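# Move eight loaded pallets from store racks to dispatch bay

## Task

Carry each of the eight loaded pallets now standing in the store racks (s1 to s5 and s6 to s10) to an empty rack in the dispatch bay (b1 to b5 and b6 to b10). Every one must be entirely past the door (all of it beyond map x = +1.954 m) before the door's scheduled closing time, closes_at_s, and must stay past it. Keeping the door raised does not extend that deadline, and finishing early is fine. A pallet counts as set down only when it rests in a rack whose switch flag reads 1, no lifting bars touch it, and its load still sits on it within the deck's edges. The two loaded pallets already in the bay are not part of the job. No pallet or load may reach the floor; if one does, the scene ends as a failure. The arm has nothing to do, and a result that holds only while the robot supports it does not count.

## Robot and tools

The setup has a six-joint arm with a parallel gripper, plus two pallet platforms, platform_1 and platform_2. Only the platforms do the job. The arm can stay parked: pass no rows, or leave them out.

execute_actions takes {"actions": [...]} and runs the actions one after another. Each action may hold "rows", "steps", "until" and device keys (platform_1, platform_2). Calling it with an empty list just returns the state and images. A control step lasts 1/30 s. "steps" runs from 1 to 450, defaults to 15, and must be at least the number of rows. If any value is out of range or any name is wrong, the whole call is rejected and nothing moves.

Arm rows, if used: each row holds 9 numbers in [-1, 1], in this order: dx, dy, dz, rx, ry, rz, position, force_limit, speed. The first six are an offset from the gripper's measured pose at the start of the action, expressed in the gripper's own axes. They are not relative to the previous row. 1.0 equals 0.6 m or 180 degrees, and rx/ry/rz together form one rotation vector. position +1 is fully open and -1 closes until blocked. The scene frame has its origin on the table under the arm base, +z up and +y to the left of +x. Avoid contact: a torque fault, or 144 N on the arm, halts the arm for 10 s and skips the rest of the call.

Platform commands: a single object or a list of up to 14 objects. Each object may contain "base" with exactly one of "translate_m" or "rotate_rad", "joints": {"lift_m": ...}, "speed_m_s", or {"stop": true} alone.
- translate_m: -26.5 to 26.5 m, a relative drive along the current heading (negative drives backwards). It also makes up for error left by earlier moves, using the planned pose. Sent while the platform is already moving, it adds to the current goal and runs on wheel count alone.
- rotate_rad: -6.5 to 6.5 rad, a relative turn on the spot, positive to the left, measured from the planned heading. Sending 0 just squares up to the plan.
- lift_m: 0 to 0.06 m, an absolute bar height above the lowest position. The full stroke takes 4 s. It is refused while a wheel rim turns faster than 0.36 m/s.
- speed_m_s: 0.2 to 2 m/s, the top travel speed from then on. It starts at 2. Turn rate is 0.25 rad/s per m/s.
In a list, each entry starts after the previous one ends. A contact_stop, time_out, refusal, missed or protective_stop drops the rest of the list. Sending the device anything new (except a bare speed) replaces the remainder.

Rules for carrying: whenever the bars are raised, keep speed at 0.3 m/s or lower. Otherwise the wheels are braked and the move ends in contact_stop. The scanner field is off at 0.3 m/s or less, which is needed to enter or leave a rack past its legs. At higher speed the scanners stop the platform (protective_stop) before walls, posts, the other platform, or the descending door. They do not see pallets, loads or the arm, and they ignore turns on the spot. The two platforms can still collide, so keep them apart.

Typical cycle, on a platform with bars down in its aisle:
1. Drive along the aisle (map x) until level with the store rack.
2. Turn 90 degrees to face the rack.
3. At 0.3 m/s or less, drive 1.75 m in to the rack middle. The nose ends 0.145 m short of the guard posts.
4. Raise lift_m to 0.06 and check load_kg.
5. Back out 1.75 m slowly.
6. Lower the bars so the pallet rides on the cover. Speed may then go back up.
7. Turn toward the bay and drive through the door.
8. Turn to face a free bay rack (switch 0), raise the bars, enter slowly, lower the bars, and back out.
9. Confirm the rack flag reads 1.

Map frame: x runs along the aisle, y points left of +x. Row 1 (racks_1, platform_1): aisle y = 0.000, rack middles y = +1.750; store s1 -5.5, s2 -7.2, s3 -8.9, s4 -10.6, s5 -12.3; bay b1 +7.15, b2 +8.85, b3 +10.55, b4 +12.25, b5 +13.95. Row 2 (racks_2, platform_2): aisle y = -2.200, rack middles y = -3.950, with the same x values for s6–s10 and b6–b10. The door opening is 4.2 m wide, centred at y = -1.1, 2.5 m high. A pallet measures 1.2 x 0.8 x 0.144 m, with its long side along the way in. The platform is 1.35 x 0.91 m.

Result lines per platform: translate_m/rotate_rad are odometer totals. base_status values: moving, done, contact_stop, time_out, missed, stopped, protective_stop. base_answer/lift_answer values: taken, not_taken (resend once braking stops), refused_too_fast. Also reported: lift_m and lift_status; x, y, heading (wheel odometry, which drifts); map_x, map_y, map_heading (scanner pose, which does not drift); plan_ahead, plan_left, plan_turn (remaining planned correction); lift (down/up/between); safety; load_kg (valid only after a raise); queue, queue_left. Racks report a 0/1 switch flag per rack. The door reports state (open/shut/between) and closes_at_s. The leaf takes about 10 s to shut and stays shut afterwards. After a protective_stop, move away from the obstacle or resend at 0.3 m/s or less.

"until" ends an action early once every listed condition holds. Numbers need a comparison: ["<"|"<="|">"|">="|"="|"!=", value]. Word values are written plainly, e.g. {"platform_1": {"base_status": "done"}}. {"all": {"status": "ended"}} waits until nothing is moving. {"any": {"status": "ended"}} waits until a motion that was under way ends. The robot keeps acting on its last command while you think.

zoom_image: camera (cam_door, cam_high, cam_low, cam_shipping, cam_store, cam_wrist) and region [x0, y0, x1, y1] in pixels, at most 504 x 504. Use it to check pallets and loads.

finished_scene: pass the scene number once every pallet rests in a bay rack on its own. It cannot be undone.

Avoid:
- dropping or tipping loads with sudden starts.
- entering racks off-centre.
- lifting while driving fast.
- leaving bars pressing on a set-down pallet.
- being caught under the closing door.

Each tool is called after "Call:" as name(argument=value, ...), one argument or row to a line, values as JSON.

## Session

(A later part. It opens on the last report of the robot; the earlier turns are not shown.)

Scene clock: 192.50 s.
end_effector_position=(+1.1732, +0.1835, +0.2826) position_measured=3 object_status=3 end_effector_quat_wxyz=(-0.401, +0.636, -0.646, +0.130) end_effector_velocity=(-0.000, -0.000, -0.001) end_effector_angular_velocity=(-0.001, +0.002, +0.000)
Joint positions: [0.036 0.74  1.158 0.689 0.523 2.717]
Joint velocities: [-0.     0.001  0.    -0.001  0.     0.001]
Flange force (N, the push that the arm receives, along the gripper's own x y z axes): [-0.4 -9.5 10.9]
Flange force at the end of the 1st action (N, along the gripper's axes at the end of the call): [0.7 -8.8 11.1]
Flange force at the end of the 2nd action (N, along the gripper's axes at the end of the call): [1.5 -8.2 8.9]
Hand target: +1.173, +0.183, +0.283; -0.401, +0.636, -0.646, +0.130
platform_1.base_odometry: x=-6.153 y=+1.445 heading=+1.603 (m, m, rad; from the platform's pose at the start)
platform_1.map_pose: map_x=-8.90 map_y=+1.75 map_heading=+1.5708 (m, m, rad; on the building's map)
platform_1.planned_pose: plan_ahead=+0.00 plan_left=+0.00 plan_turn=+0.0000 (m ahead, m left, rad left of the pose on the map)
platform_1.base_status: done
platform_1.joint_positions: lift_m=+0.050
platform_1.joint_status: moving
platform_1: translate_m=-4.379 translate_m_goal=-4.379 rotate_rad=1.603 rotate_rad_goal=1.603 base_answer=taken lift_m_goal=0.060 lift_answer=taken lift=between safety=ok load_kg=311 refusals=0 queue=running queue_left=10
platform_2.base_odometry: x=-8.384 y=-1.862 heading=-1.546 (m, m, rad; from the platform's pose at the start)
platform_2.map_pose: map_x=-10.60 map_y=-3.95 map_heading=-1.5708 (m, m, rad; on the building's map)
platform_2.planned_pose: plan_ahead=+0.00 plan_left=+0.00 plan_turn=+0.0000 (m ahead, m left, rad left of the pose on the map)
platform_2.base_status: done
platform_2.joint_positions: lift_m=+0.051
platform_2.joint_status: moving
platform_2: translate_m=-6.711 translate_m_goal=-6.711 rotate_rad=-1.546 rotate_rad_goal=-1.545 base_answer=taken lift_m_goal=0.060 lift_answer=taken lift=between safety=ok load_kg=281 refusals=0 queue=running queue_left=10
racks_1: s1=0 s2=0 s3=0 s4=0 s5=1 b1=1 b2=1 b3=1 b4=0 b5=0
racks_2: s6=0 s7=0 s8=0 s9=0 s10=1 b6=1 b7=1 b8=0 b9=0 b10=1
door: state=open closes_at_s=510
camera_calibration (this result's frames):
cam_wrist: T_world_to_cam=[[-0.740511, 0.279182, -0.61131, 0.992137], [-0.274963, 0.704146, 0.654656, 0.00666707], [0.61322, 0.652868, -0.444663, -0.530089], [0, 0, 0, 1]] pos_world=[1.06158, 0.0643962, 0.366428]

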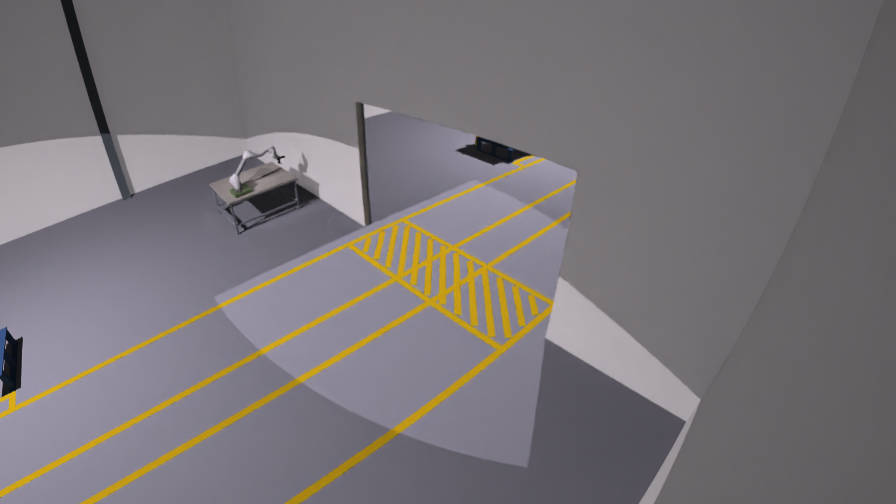

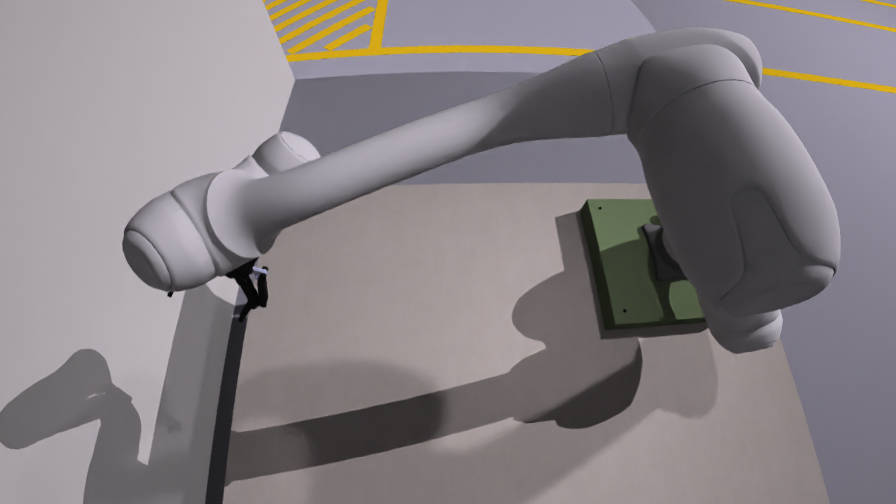

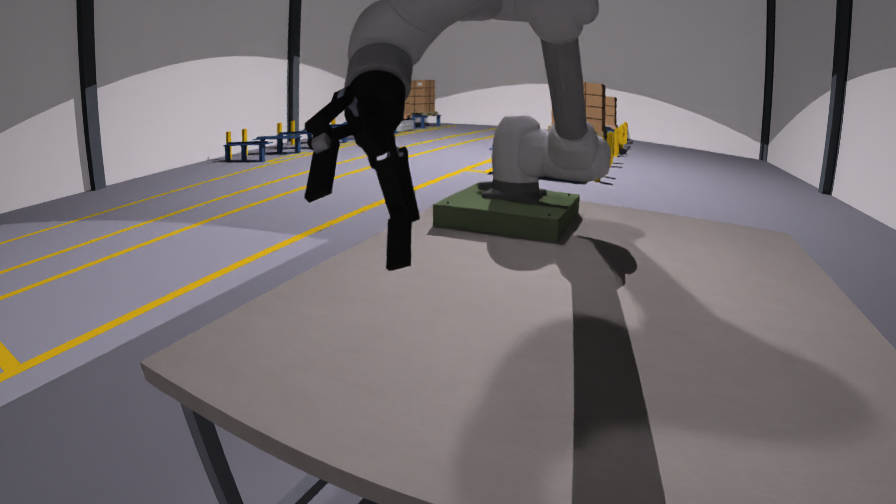

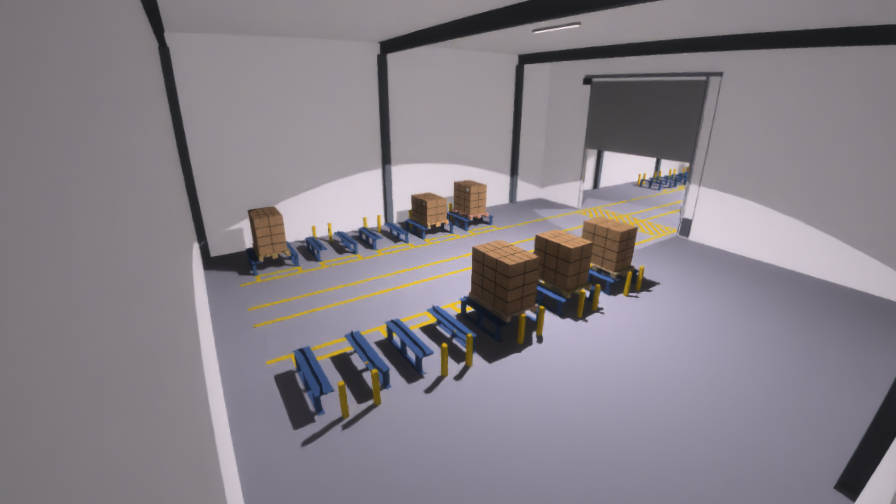

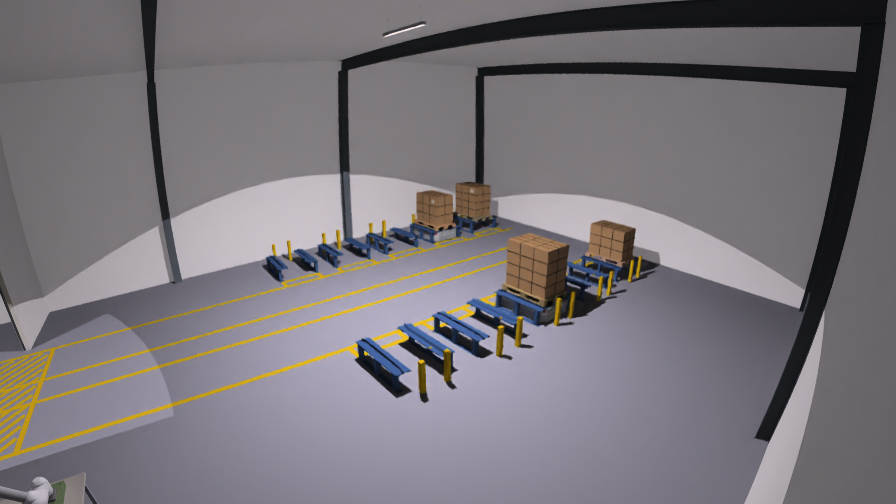

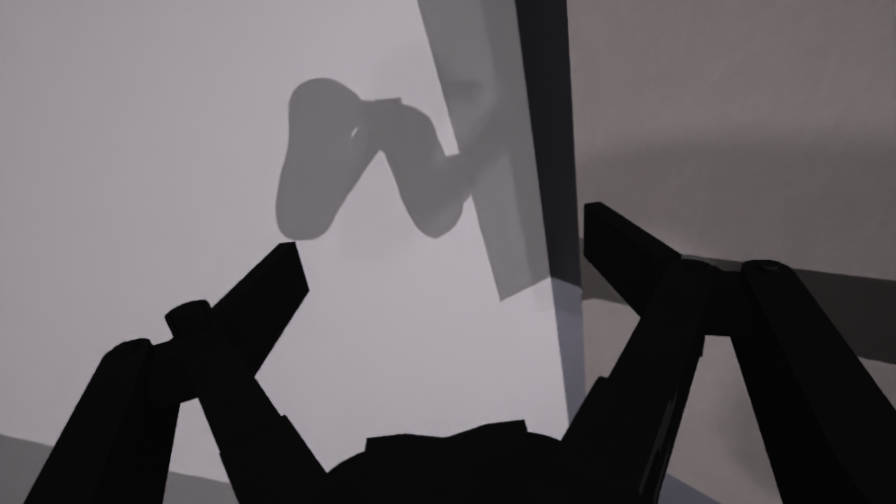

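Call:
execute_actions(
  actions=[
    {"steps":450},
    {"steps":450},
    {"steps":450},
    {"steps":450,"until":{"platform_2":{"queue":["!=","running"]}}},
  ],
)

Call:
execute_actions(
  actions=[
    {"steps":450,"until":{"platform_2":{"queue":["!=","running"]}}},
    {"steps":450,"until":{"platform_2":{"queue":["!=","running"]}}},
    {"platform_2":[{"base":{"translate_m":1.75},"speed_m_s":0.3},{"joints":{"lift_m":0.06}},{"base":{"translate_m":-1.75}},{"base":{"rotate_rad":1.5708},"joints":{"lift_m":0},"speed_m_s":2},{"base":{"translate_m":24.55}},{"base":{"rotate_rad":-1.5708},"joints":{"lift_m":0.06}},{"base":{"translate_m":1.75},"speed_m_s":0.3},{"joints":{"lift_m":0}}],"steps":450,"until":{"platform_1":{"queue":["!=","running"]}}},
    {"platform_1":[{"base":{"translate_m":1.75},"speed_m_s":0.3},{"joints":{"lift_m":0.06}},{"base":{"translate_m":-1.75}},{"base":{"rotate_rad":-1.5708},"joints":{"lift_m":0},"speed_m_s":2},{"base":{"translate_m":26.25}},{"base":{"rotate_rad":1.5708},"joints":{"lift_m":0.06}},{"base":{"translate_m":1.75},"speed_m_s":0.3},{"joints":{"lift_m":0}}],"steps":450},
  ],
)

Call:
execute_actions(
  actions=[
    {"steps":450,"until":{"all":{"status":"ended"}}},
    {"steps":450,"until":{"all":{"status":"ended"}}},
    {"steps":450,"until":{"all":{"status":"ended"}}},
    {"steps":450,"until":{"all":{"status":"ended"}}},
  ],
)

Scene clock: 257.23 s.
end_effector_position=(+1.1732, +0.1835, +0.2826) position_measured=3 object_status=3 end_effector_quat_wxyz=(-0.401, +0.636, -0.646, +0.130) end_effector_velocity=(+0.000, -0.001, -0.000) end_effector_angular_velocity=(+0.001, +0.001, -0.002)
Joint positions: [0.036 0.74  1.158 0.689 0.523 2.717]
Joint velocities: [-0.001  0.    -0.    -0.    -0.     0.002]
Flange force (N, the push that the arm receives, along the gripper's own x y z axes): [-0.2 -8.2 11.3]
Flange force at the end of the 1st action (N, along the gripper's axes at the end of the call): [-0.5 -9.2 12.5]
Flange force at the end of the 2nd action (N, along the gripper's axes at the end of the call): [1.7 -7.8 9.7]
Flange force at the end of the 3rd action (N, along the gripper's axes at the end of the call): [1.3 -7.0 6.9]
Hand target: +1.173, +0.183, +0.283; -0.401, +0.636, -0.646, +0.130
platform_1.base_odometry: x=-0.222 y=-0.171 heading=+0.043 (m, m, rad; from the platform's pose at the start)
platform_1.map_pose: map_x=-3.08 map_y=+0.02 map_heading=+0.0131 (m, m, rad; on the building's map)
platform_1.planned_pose: plan_ahead=-9.22 plan_left=+0.10 plan_turn=-0.0131 (m ahead, m left, rad left of the pose on the map)
platform_1.base_status: moving
platform_1.joint_positions: lift_m=+0.000
platform_1.joint_status: done
platform_1: translate_m=-0.319 translate_m_goal=-9.508 rotate_rad=0.044 rotate_rad_goal=0.046 base_answer=taken lift_m_goal=0.000 lift_answer=taken lift=down safety=ok load_kg=-48 refusals=0 queue=running queue_left=1
platform_2.base_odometry: x=-3.007 y=+0.156 heading=+0.030 (m, m, rad; from the platform's pose at the start)
platform_2.map_pose: map_x=-5.27 map_y=-2.20 map_heading=+0.0044 (m, m, rad; on the building's map)
platform_2.planned_pose: plan_ahead=-7.03 plan_left=+0.03 plan_turn=-0.0043 (m ahead, m left, rad left of the pose on the map)
platform_2.base_status: moving
platform_2.joint_positions: lift_m=+0.000
platform_2.joint_status: done
platform_2: translate_m=-3.089 translate_m_goal=-10.112 rotate_rad=0.030 rotate_rad_goal=0.029 base_answer=taken lift_m_goal=0.000 lift_answer=taken lift=down safety=ok load_kg=-48 refusals=0 queue=running queue_left=1
racks_1: s1=0 s2=0 s3=0 s4=0 s5=1 b1=1 b2=1 b3=1 b4=1 b5=0
racks_2: s6=0 s7=0 s8=0 s9=0 s10=1 b6=1 b7=1 b8=1 b9=0 b10=1
door: state=open closes_at_s=510
camera_calibration (this result's frames):
cam_wrist: T_world_to_cam=[[-0.740511, 0.279182, -0.61131, 0.992137], [-0.274963, 0.704146, 0.654656, 0.00666675], [0.61322, 0.652868, -0.444663, -0.530089], [0, 0, 0, 1]] pos_world=[1.06158, 0.0643963, 0.366428]

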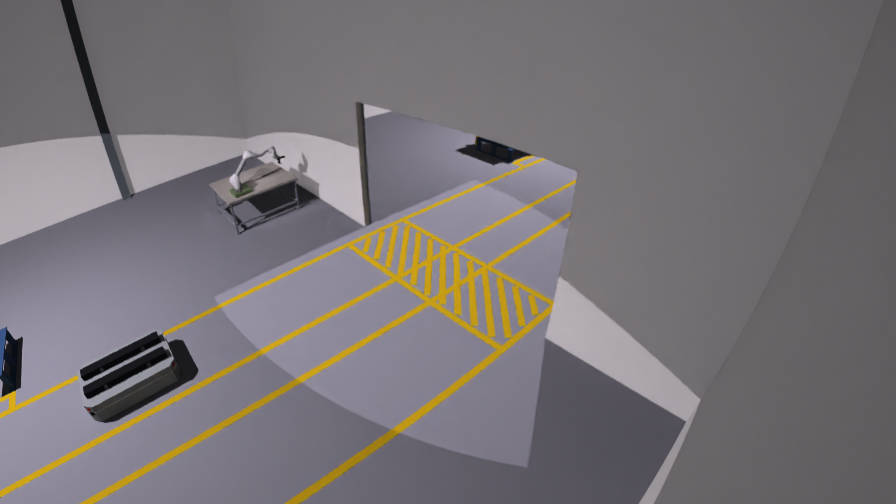

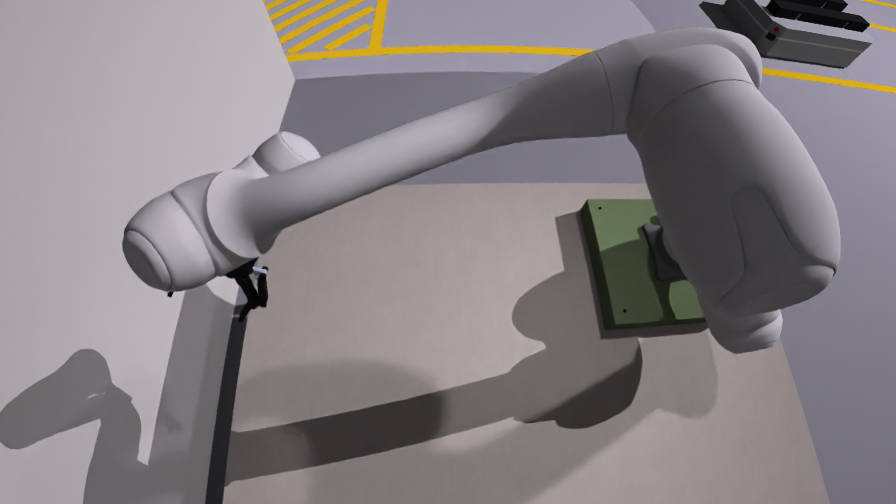

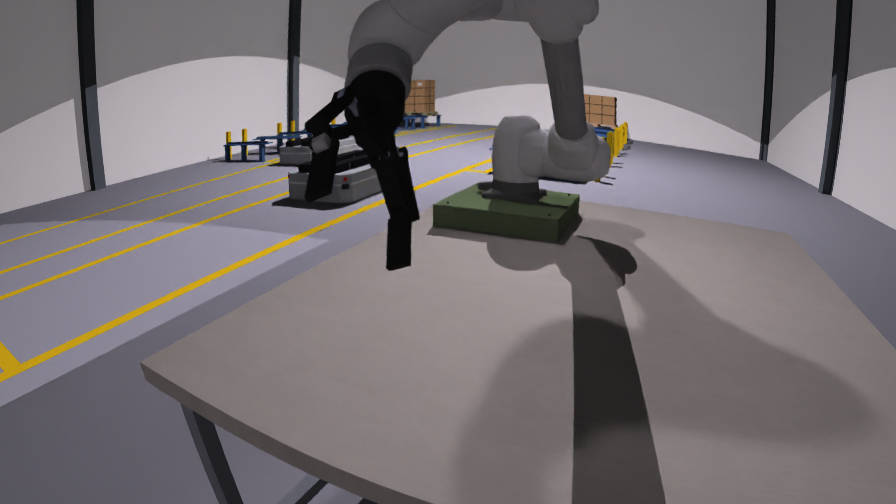

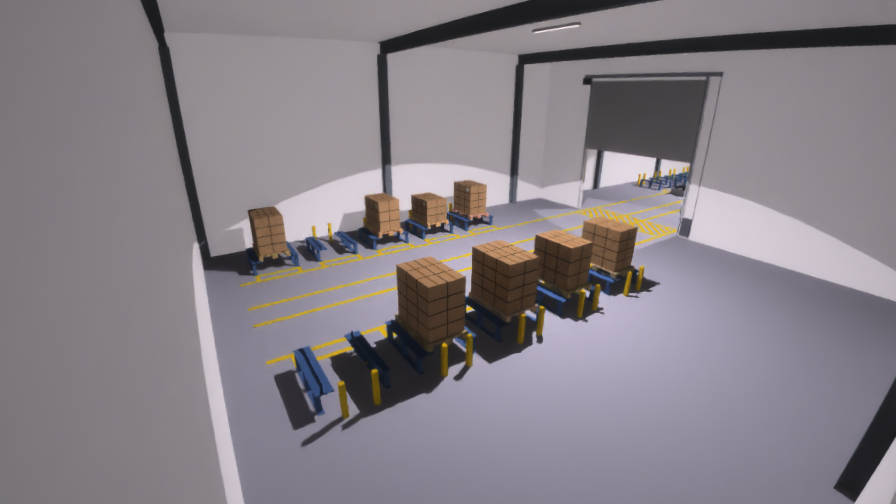

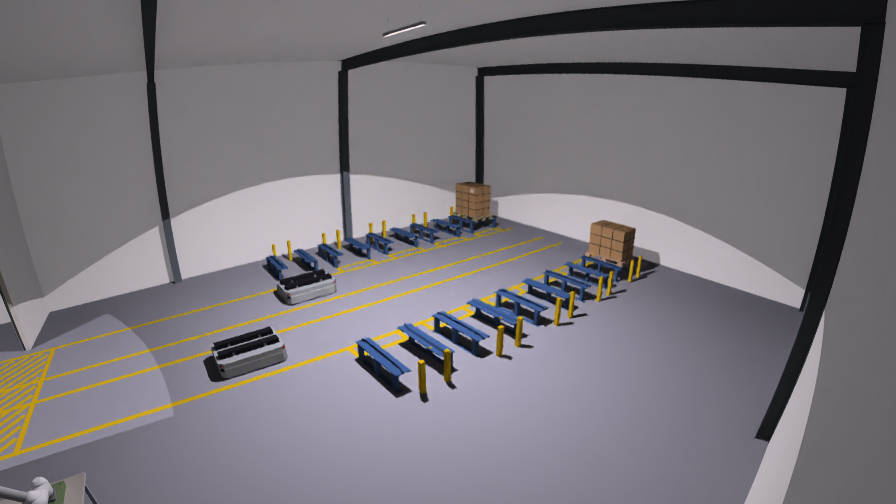

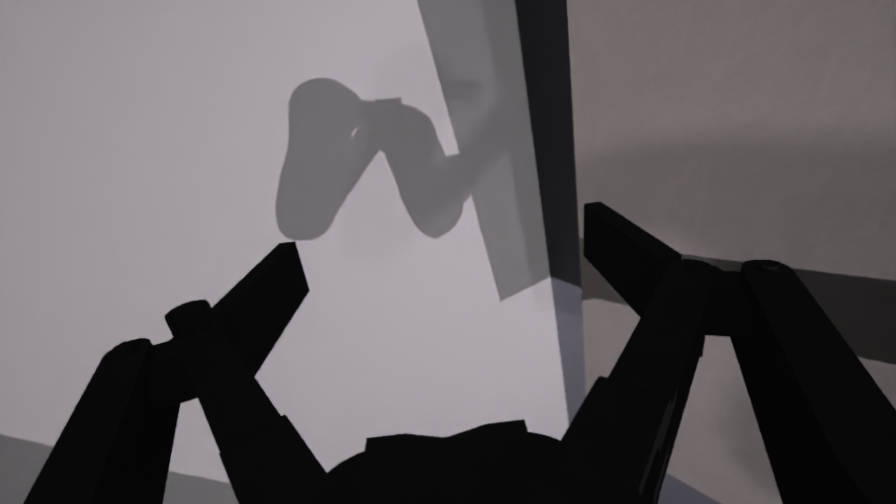

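Scene clock: 283.77 s.
end_effector_position=(+1.1732, +0.1835, +0.2826) position_measured=3 object_status=3 end_effector_quat_wxyz=(-0.401, +0.636, -0.646, +0.130) end_effector_velocity=(-0.000, -0.001, +0.001) end_effector_angular_velocity=(-0.000, -0.001, -0.001)
Joint positions: [0.036 0.74  1.158 0.689 0.523 2.717]
Joint velocities: [-0.001 -0.001  0.    -0.001  0.     0.001]
Flange force (N, the push that the arm receives, along the gripper's own x y z axes): [-0.1 -7.7 9.8]
Flange force at the end of the 1st action (N, along the gripper's axes at the end of the call): [1.2 -8.4 8.9]
Flange force at the end of the 2nd action (N, along the gripper's axes at the end of the call): [0.0 -7.6 10.4]
Flange force at the end of the 3rd action (N, along the gripper's axes at the end of the call): [1.7 -9.8 10.4]
Hand target: +1.173, +0.183, +0.283; -0.401, +0.636, -0.646, +0.130
platform_1.base_odometry: x=-9.490 y=+0.246 heading=+1.605 (m, m, rad; from the platform's pose at the start)
platform_1.map_pose: map_x=-12.30 map_y=+0.72 map_heading=+1.5708 (m, m, rad; on the building's map)
platform_1.planned_pose: plan_ahead=-0.72 plan_left=+0.00 plan_turn=+0.0000 (m ahead, m left, rad left of the pose on the map)
platform_1.base_status: moving
platform_1.joint_positions: lift_m=+0.060
platform_1.joint_status: done
platform_1: translate_m=-8.781 translate_m_goal=-9.488 rotate_rad=1.605 rotate_rad_goal=1.606 base_answer=taken lift_m_goal=0.060 lift_answer=taken lift=up safety=ok load_kg=287 refusals=0 queue=running queue_left=5
platform_2.base_odometry: x=-10.094 y=-0.372 heading=-1.550 (m, m, rad; from the platform's pose at the start)
platform_2.map_pose: map_x=-12.30 map_y=-2.54 map_heading=-1.5708 (m, m, rad; on the building's map)
platform_2.planned_pose: plan_ahead=-0.34 plan_left=+0.00 plan_turn=+0.0000 (m ahead, m left, rad left of the pose on the map)
platform_2.base_status: moving
platform_2.joint_positions: lift_m=+0.060
platform_2.joint_status: done
platform_2: translate_m=-9.785 translate_m_goal=-10.121 rotate_rad=-1.550 rotate_rad_goal=-1.549 base_answer=taken lift_m_goal=0.060 lift_answer=taken lift=up safety=ok load_kg=322 refusals=0 queue=running queue_left=5
racks_1: s1=0 s2=0 s3=0 s4=0 s5=0 b1=1 b2=1 b3=1 b4=1 b5=0
racks_2: s6=0 s7=0 s8=0 s9=0 s10=0 b6=1 b7=1 b8=1 b9=0 b10=1
door: state=open closes_at_s=510
camera_calibration (this result's frames):
cam_wrist: T_world_to_cam=[[-0.740511, 0.279182, -0.61131, 0.992137], [-0.274963, 0.704146, 0.654656, 0.00666693], [0.61322, 0.652868, -0.444663, -0.530088], [0, 0, 0, 1]] pos_world=[1.06158, 0.0643962, 0.366428]

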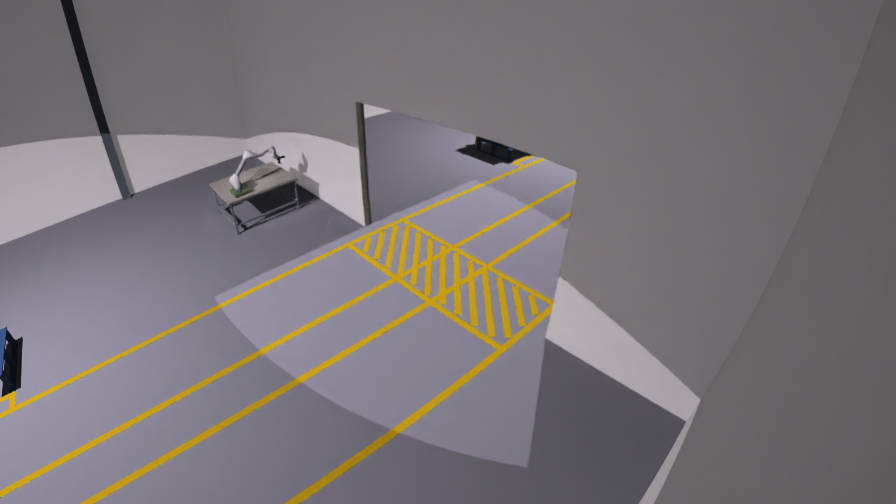

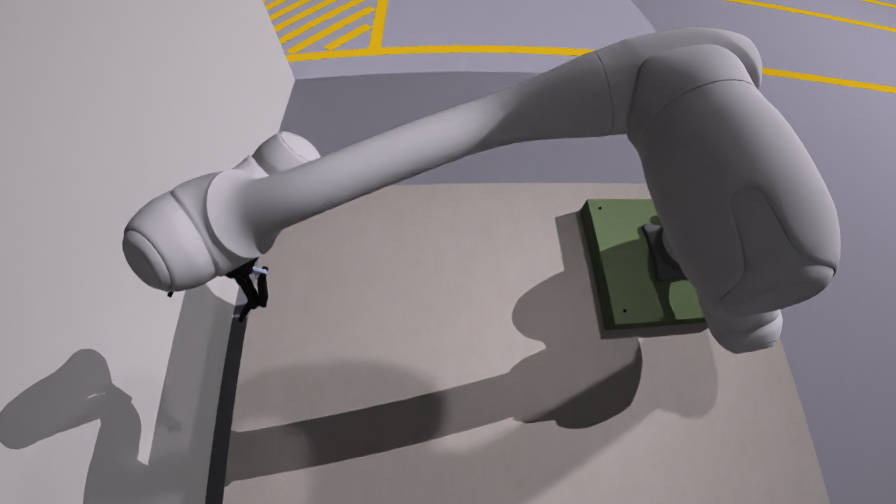

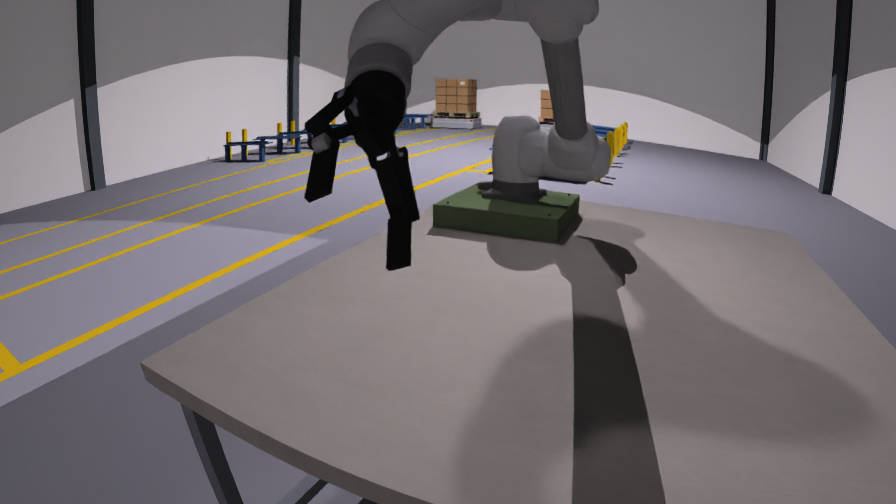

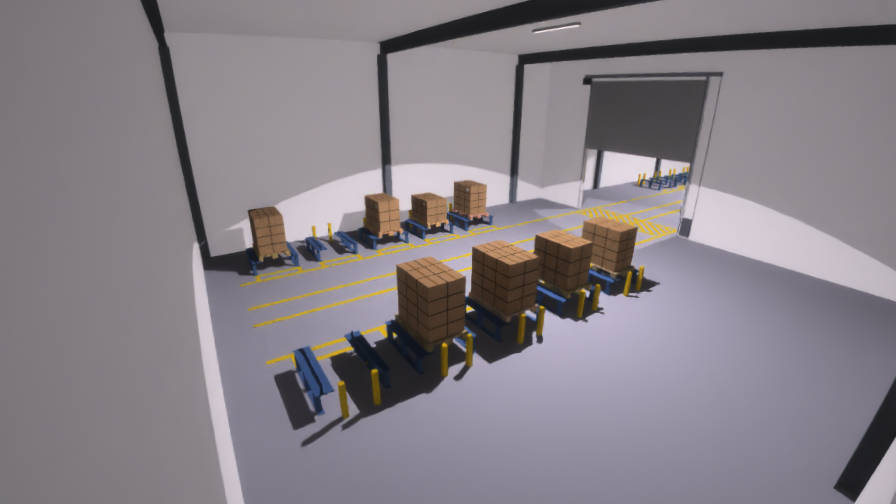

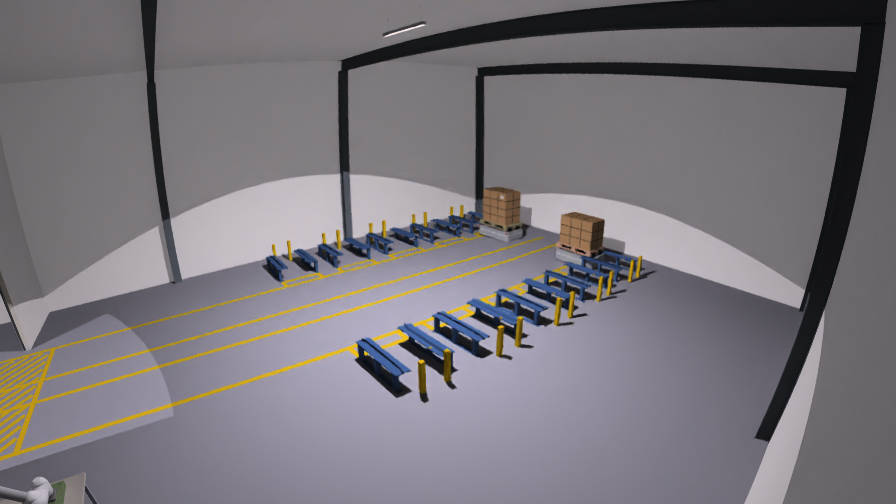

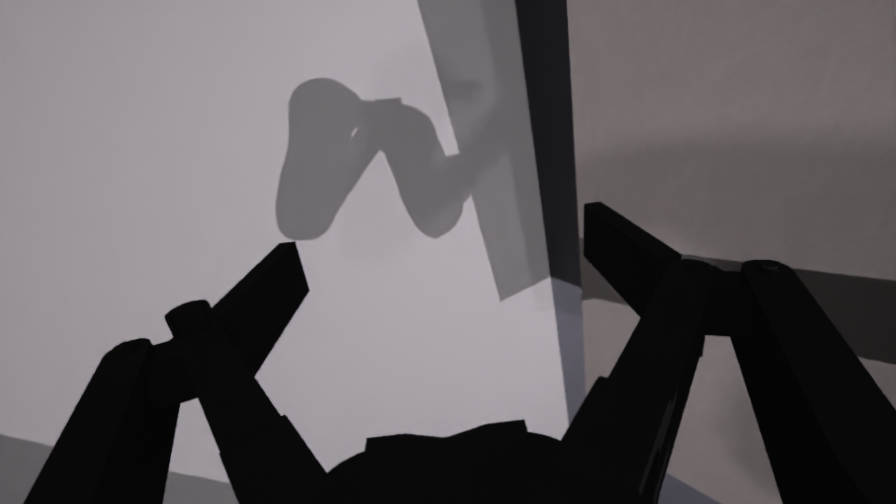

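Scene clock: 325.07 s.
end_effector_position=(+1.1732, +0.1835, +0.2826) position_measured=3 object_status=3 end_effector_quat_wxyz=(-0.401, +0.636, -0.646, +0.130) end_effector_velocity=(-0.000, +0.001, +0.000) end_effector_angular_velocity=(+0.001, +0.000, -0.000)
Joint positions: [0.036 0.74  1.158 0.689 0.523 2.717]
Joint velocities: [ 0.001 -0.     0.     0.    -0.     0.001]
Flange force (N, the push that the arm receives, along the gripper's own x y z axes): [1.4 -8.0 7.6]
Flange force at the end of the 1st action (N, along the gripper's axes at the end of the call): [1.2 -9.4 12.6]
Flange force at the end of the 2nd action (N, along the gripper's axes at the end of the call): [-0.6 -10.1 12.1]
Flange force at the end of the 3rd action (N, along the gripper's axes at the end of the call): [0.3 -8.4 8.6]
Hand target: +1.173, +0.183, +0.283; -0.401, +0.636, -0.646, +0.130
platform_1.base_odometry: x=+16.725 y=+2.080 heading=+1.609 (m, m, rad; from the platform's pose at the start)
platform_1.map_pose: map_x=+13.95 map_y=+1.75 map_heading=+1.5708 (m, m, rad; on the building's map)
platform_1.planned_pose: plan_ahead=+0.00 plan_left=+0.00 plan_turn=+0.0000 (m ahead, m left, rad left of the pose on the map)
platform_1.base_status: done
platform_1.joint_positions: lift_m=+0.000
platform_1.joint_status: done
platform_1: translate_m=18.522 translate_m_goal=18.522 rotate_rad=1.609 rotate_rad_goal=1.608 base_answer=taken lift_m_goal=0.000 lift_answer=taken lift=down safety=ok load_kg=-48 refusals=0 queue=done queue_left=0
platform_2.base_odometry: x=+14.526 y=-1.079 heading=-1.552 (m, m, rad; from the platform's pose at the start)
platform_2.map_pose: map_x=+12.25 map_y=-3.95 map_heading=-1.5708 (m, m, rad; on the building's map)
platform_2.planned_pose: plan_ahead=+0.00 plan_left=+0.00 plan_turn=+0.0000 (m ahead, m left, rad left of the pose on the map)
platform_2.base_status: done
platform_2.joint_positions: lift_m=+0.000
platform_2.joint_status: done
platform_2: translate_m=16.239 translate_m_goal=16.239 rotate_rad=-1.552 rotate_rad_goal=-1.552 base_answer=taken lift_m_goal=0.000 lift_answer=taken lift=down safety=ok load_kg=-48 refusals=0 queue=done queue_left=0
racks_1: s1=0 s2=0 s3=0 s4=0 s5=0 b1=1 b2=1 b3=1 b4=1 b5=1
racks_2: s6=0 s7=0 s8=0 s9=0 s10=0 b6=1 b7=1 b8=1 b9=1 b10=1
door: state=open closes_at_s=510
camera_calibration (this result's frames):
cam_wrist: T_world_to_cam=[[-0.740511, 0.279182, -0.611311, 0.992138], [-0.274963, 0.704146, 0.654656, 0.00666703], [0.61322, 0.652868, -0.444663, -0.530088], [0, 0, 0, 1]] pos_world=[1.06158, 0.0643963, 0.366429]

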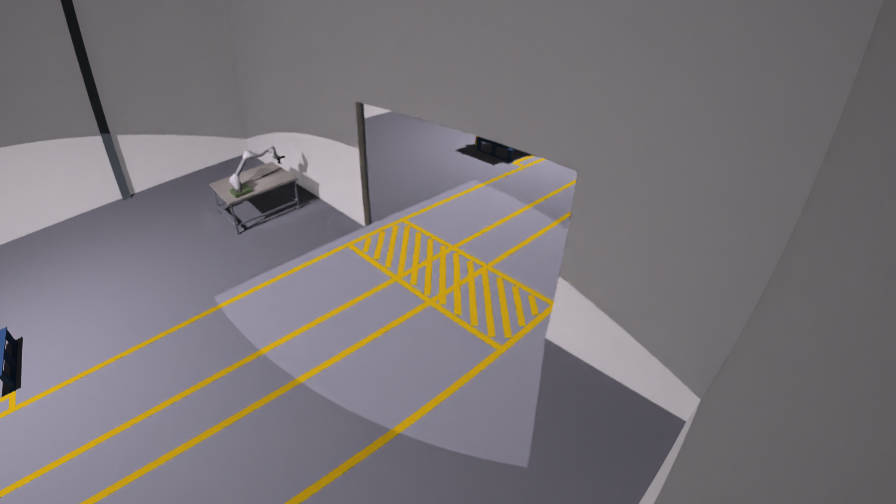

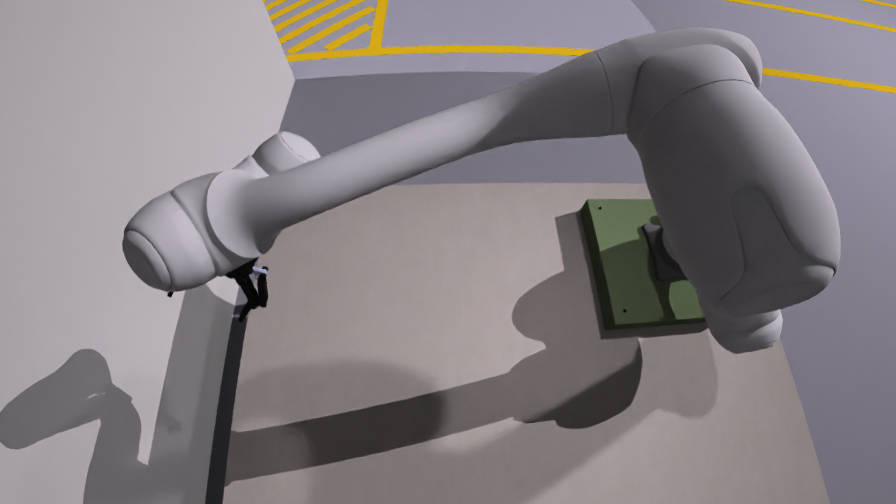

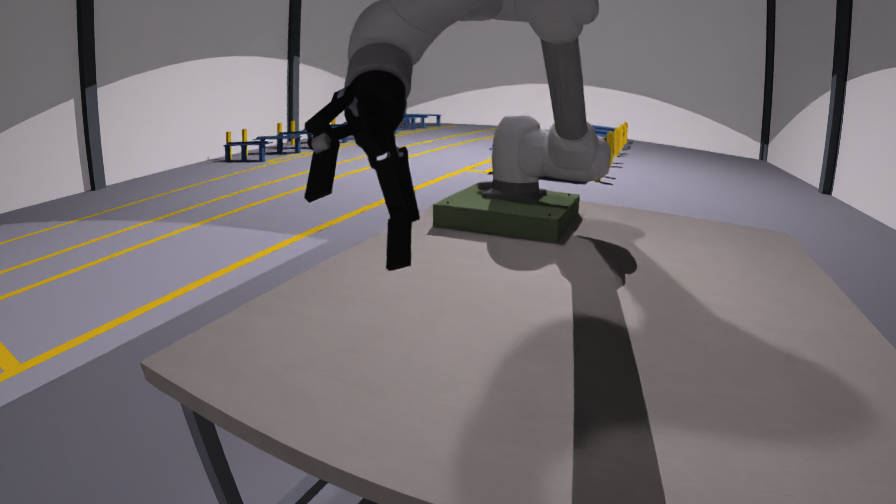

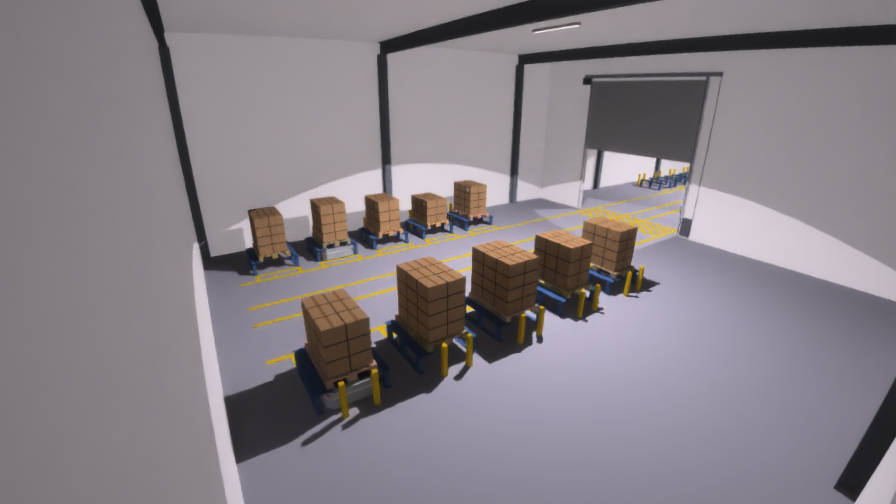

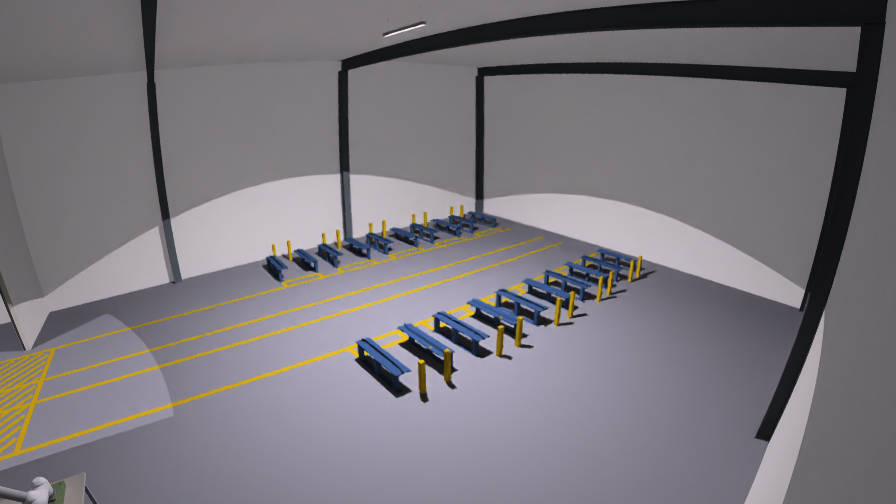

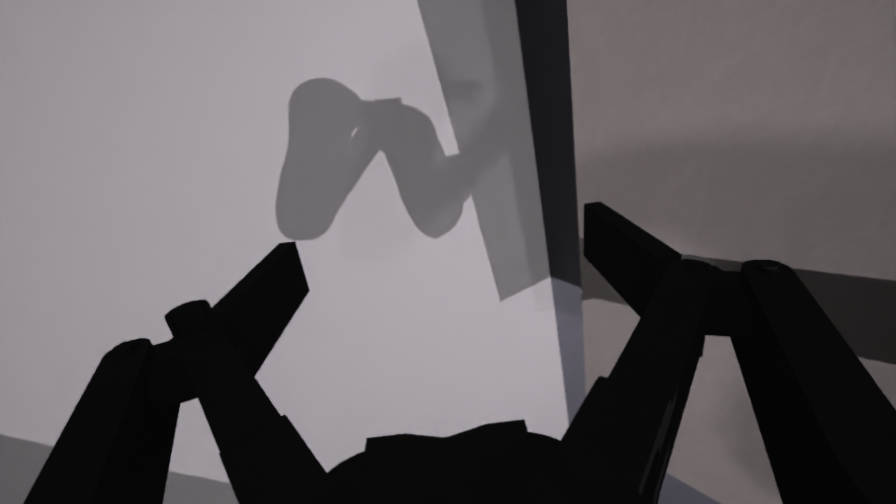

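Call:
finished_scene(
  scene=2,
)

The scene is finished: the task was done.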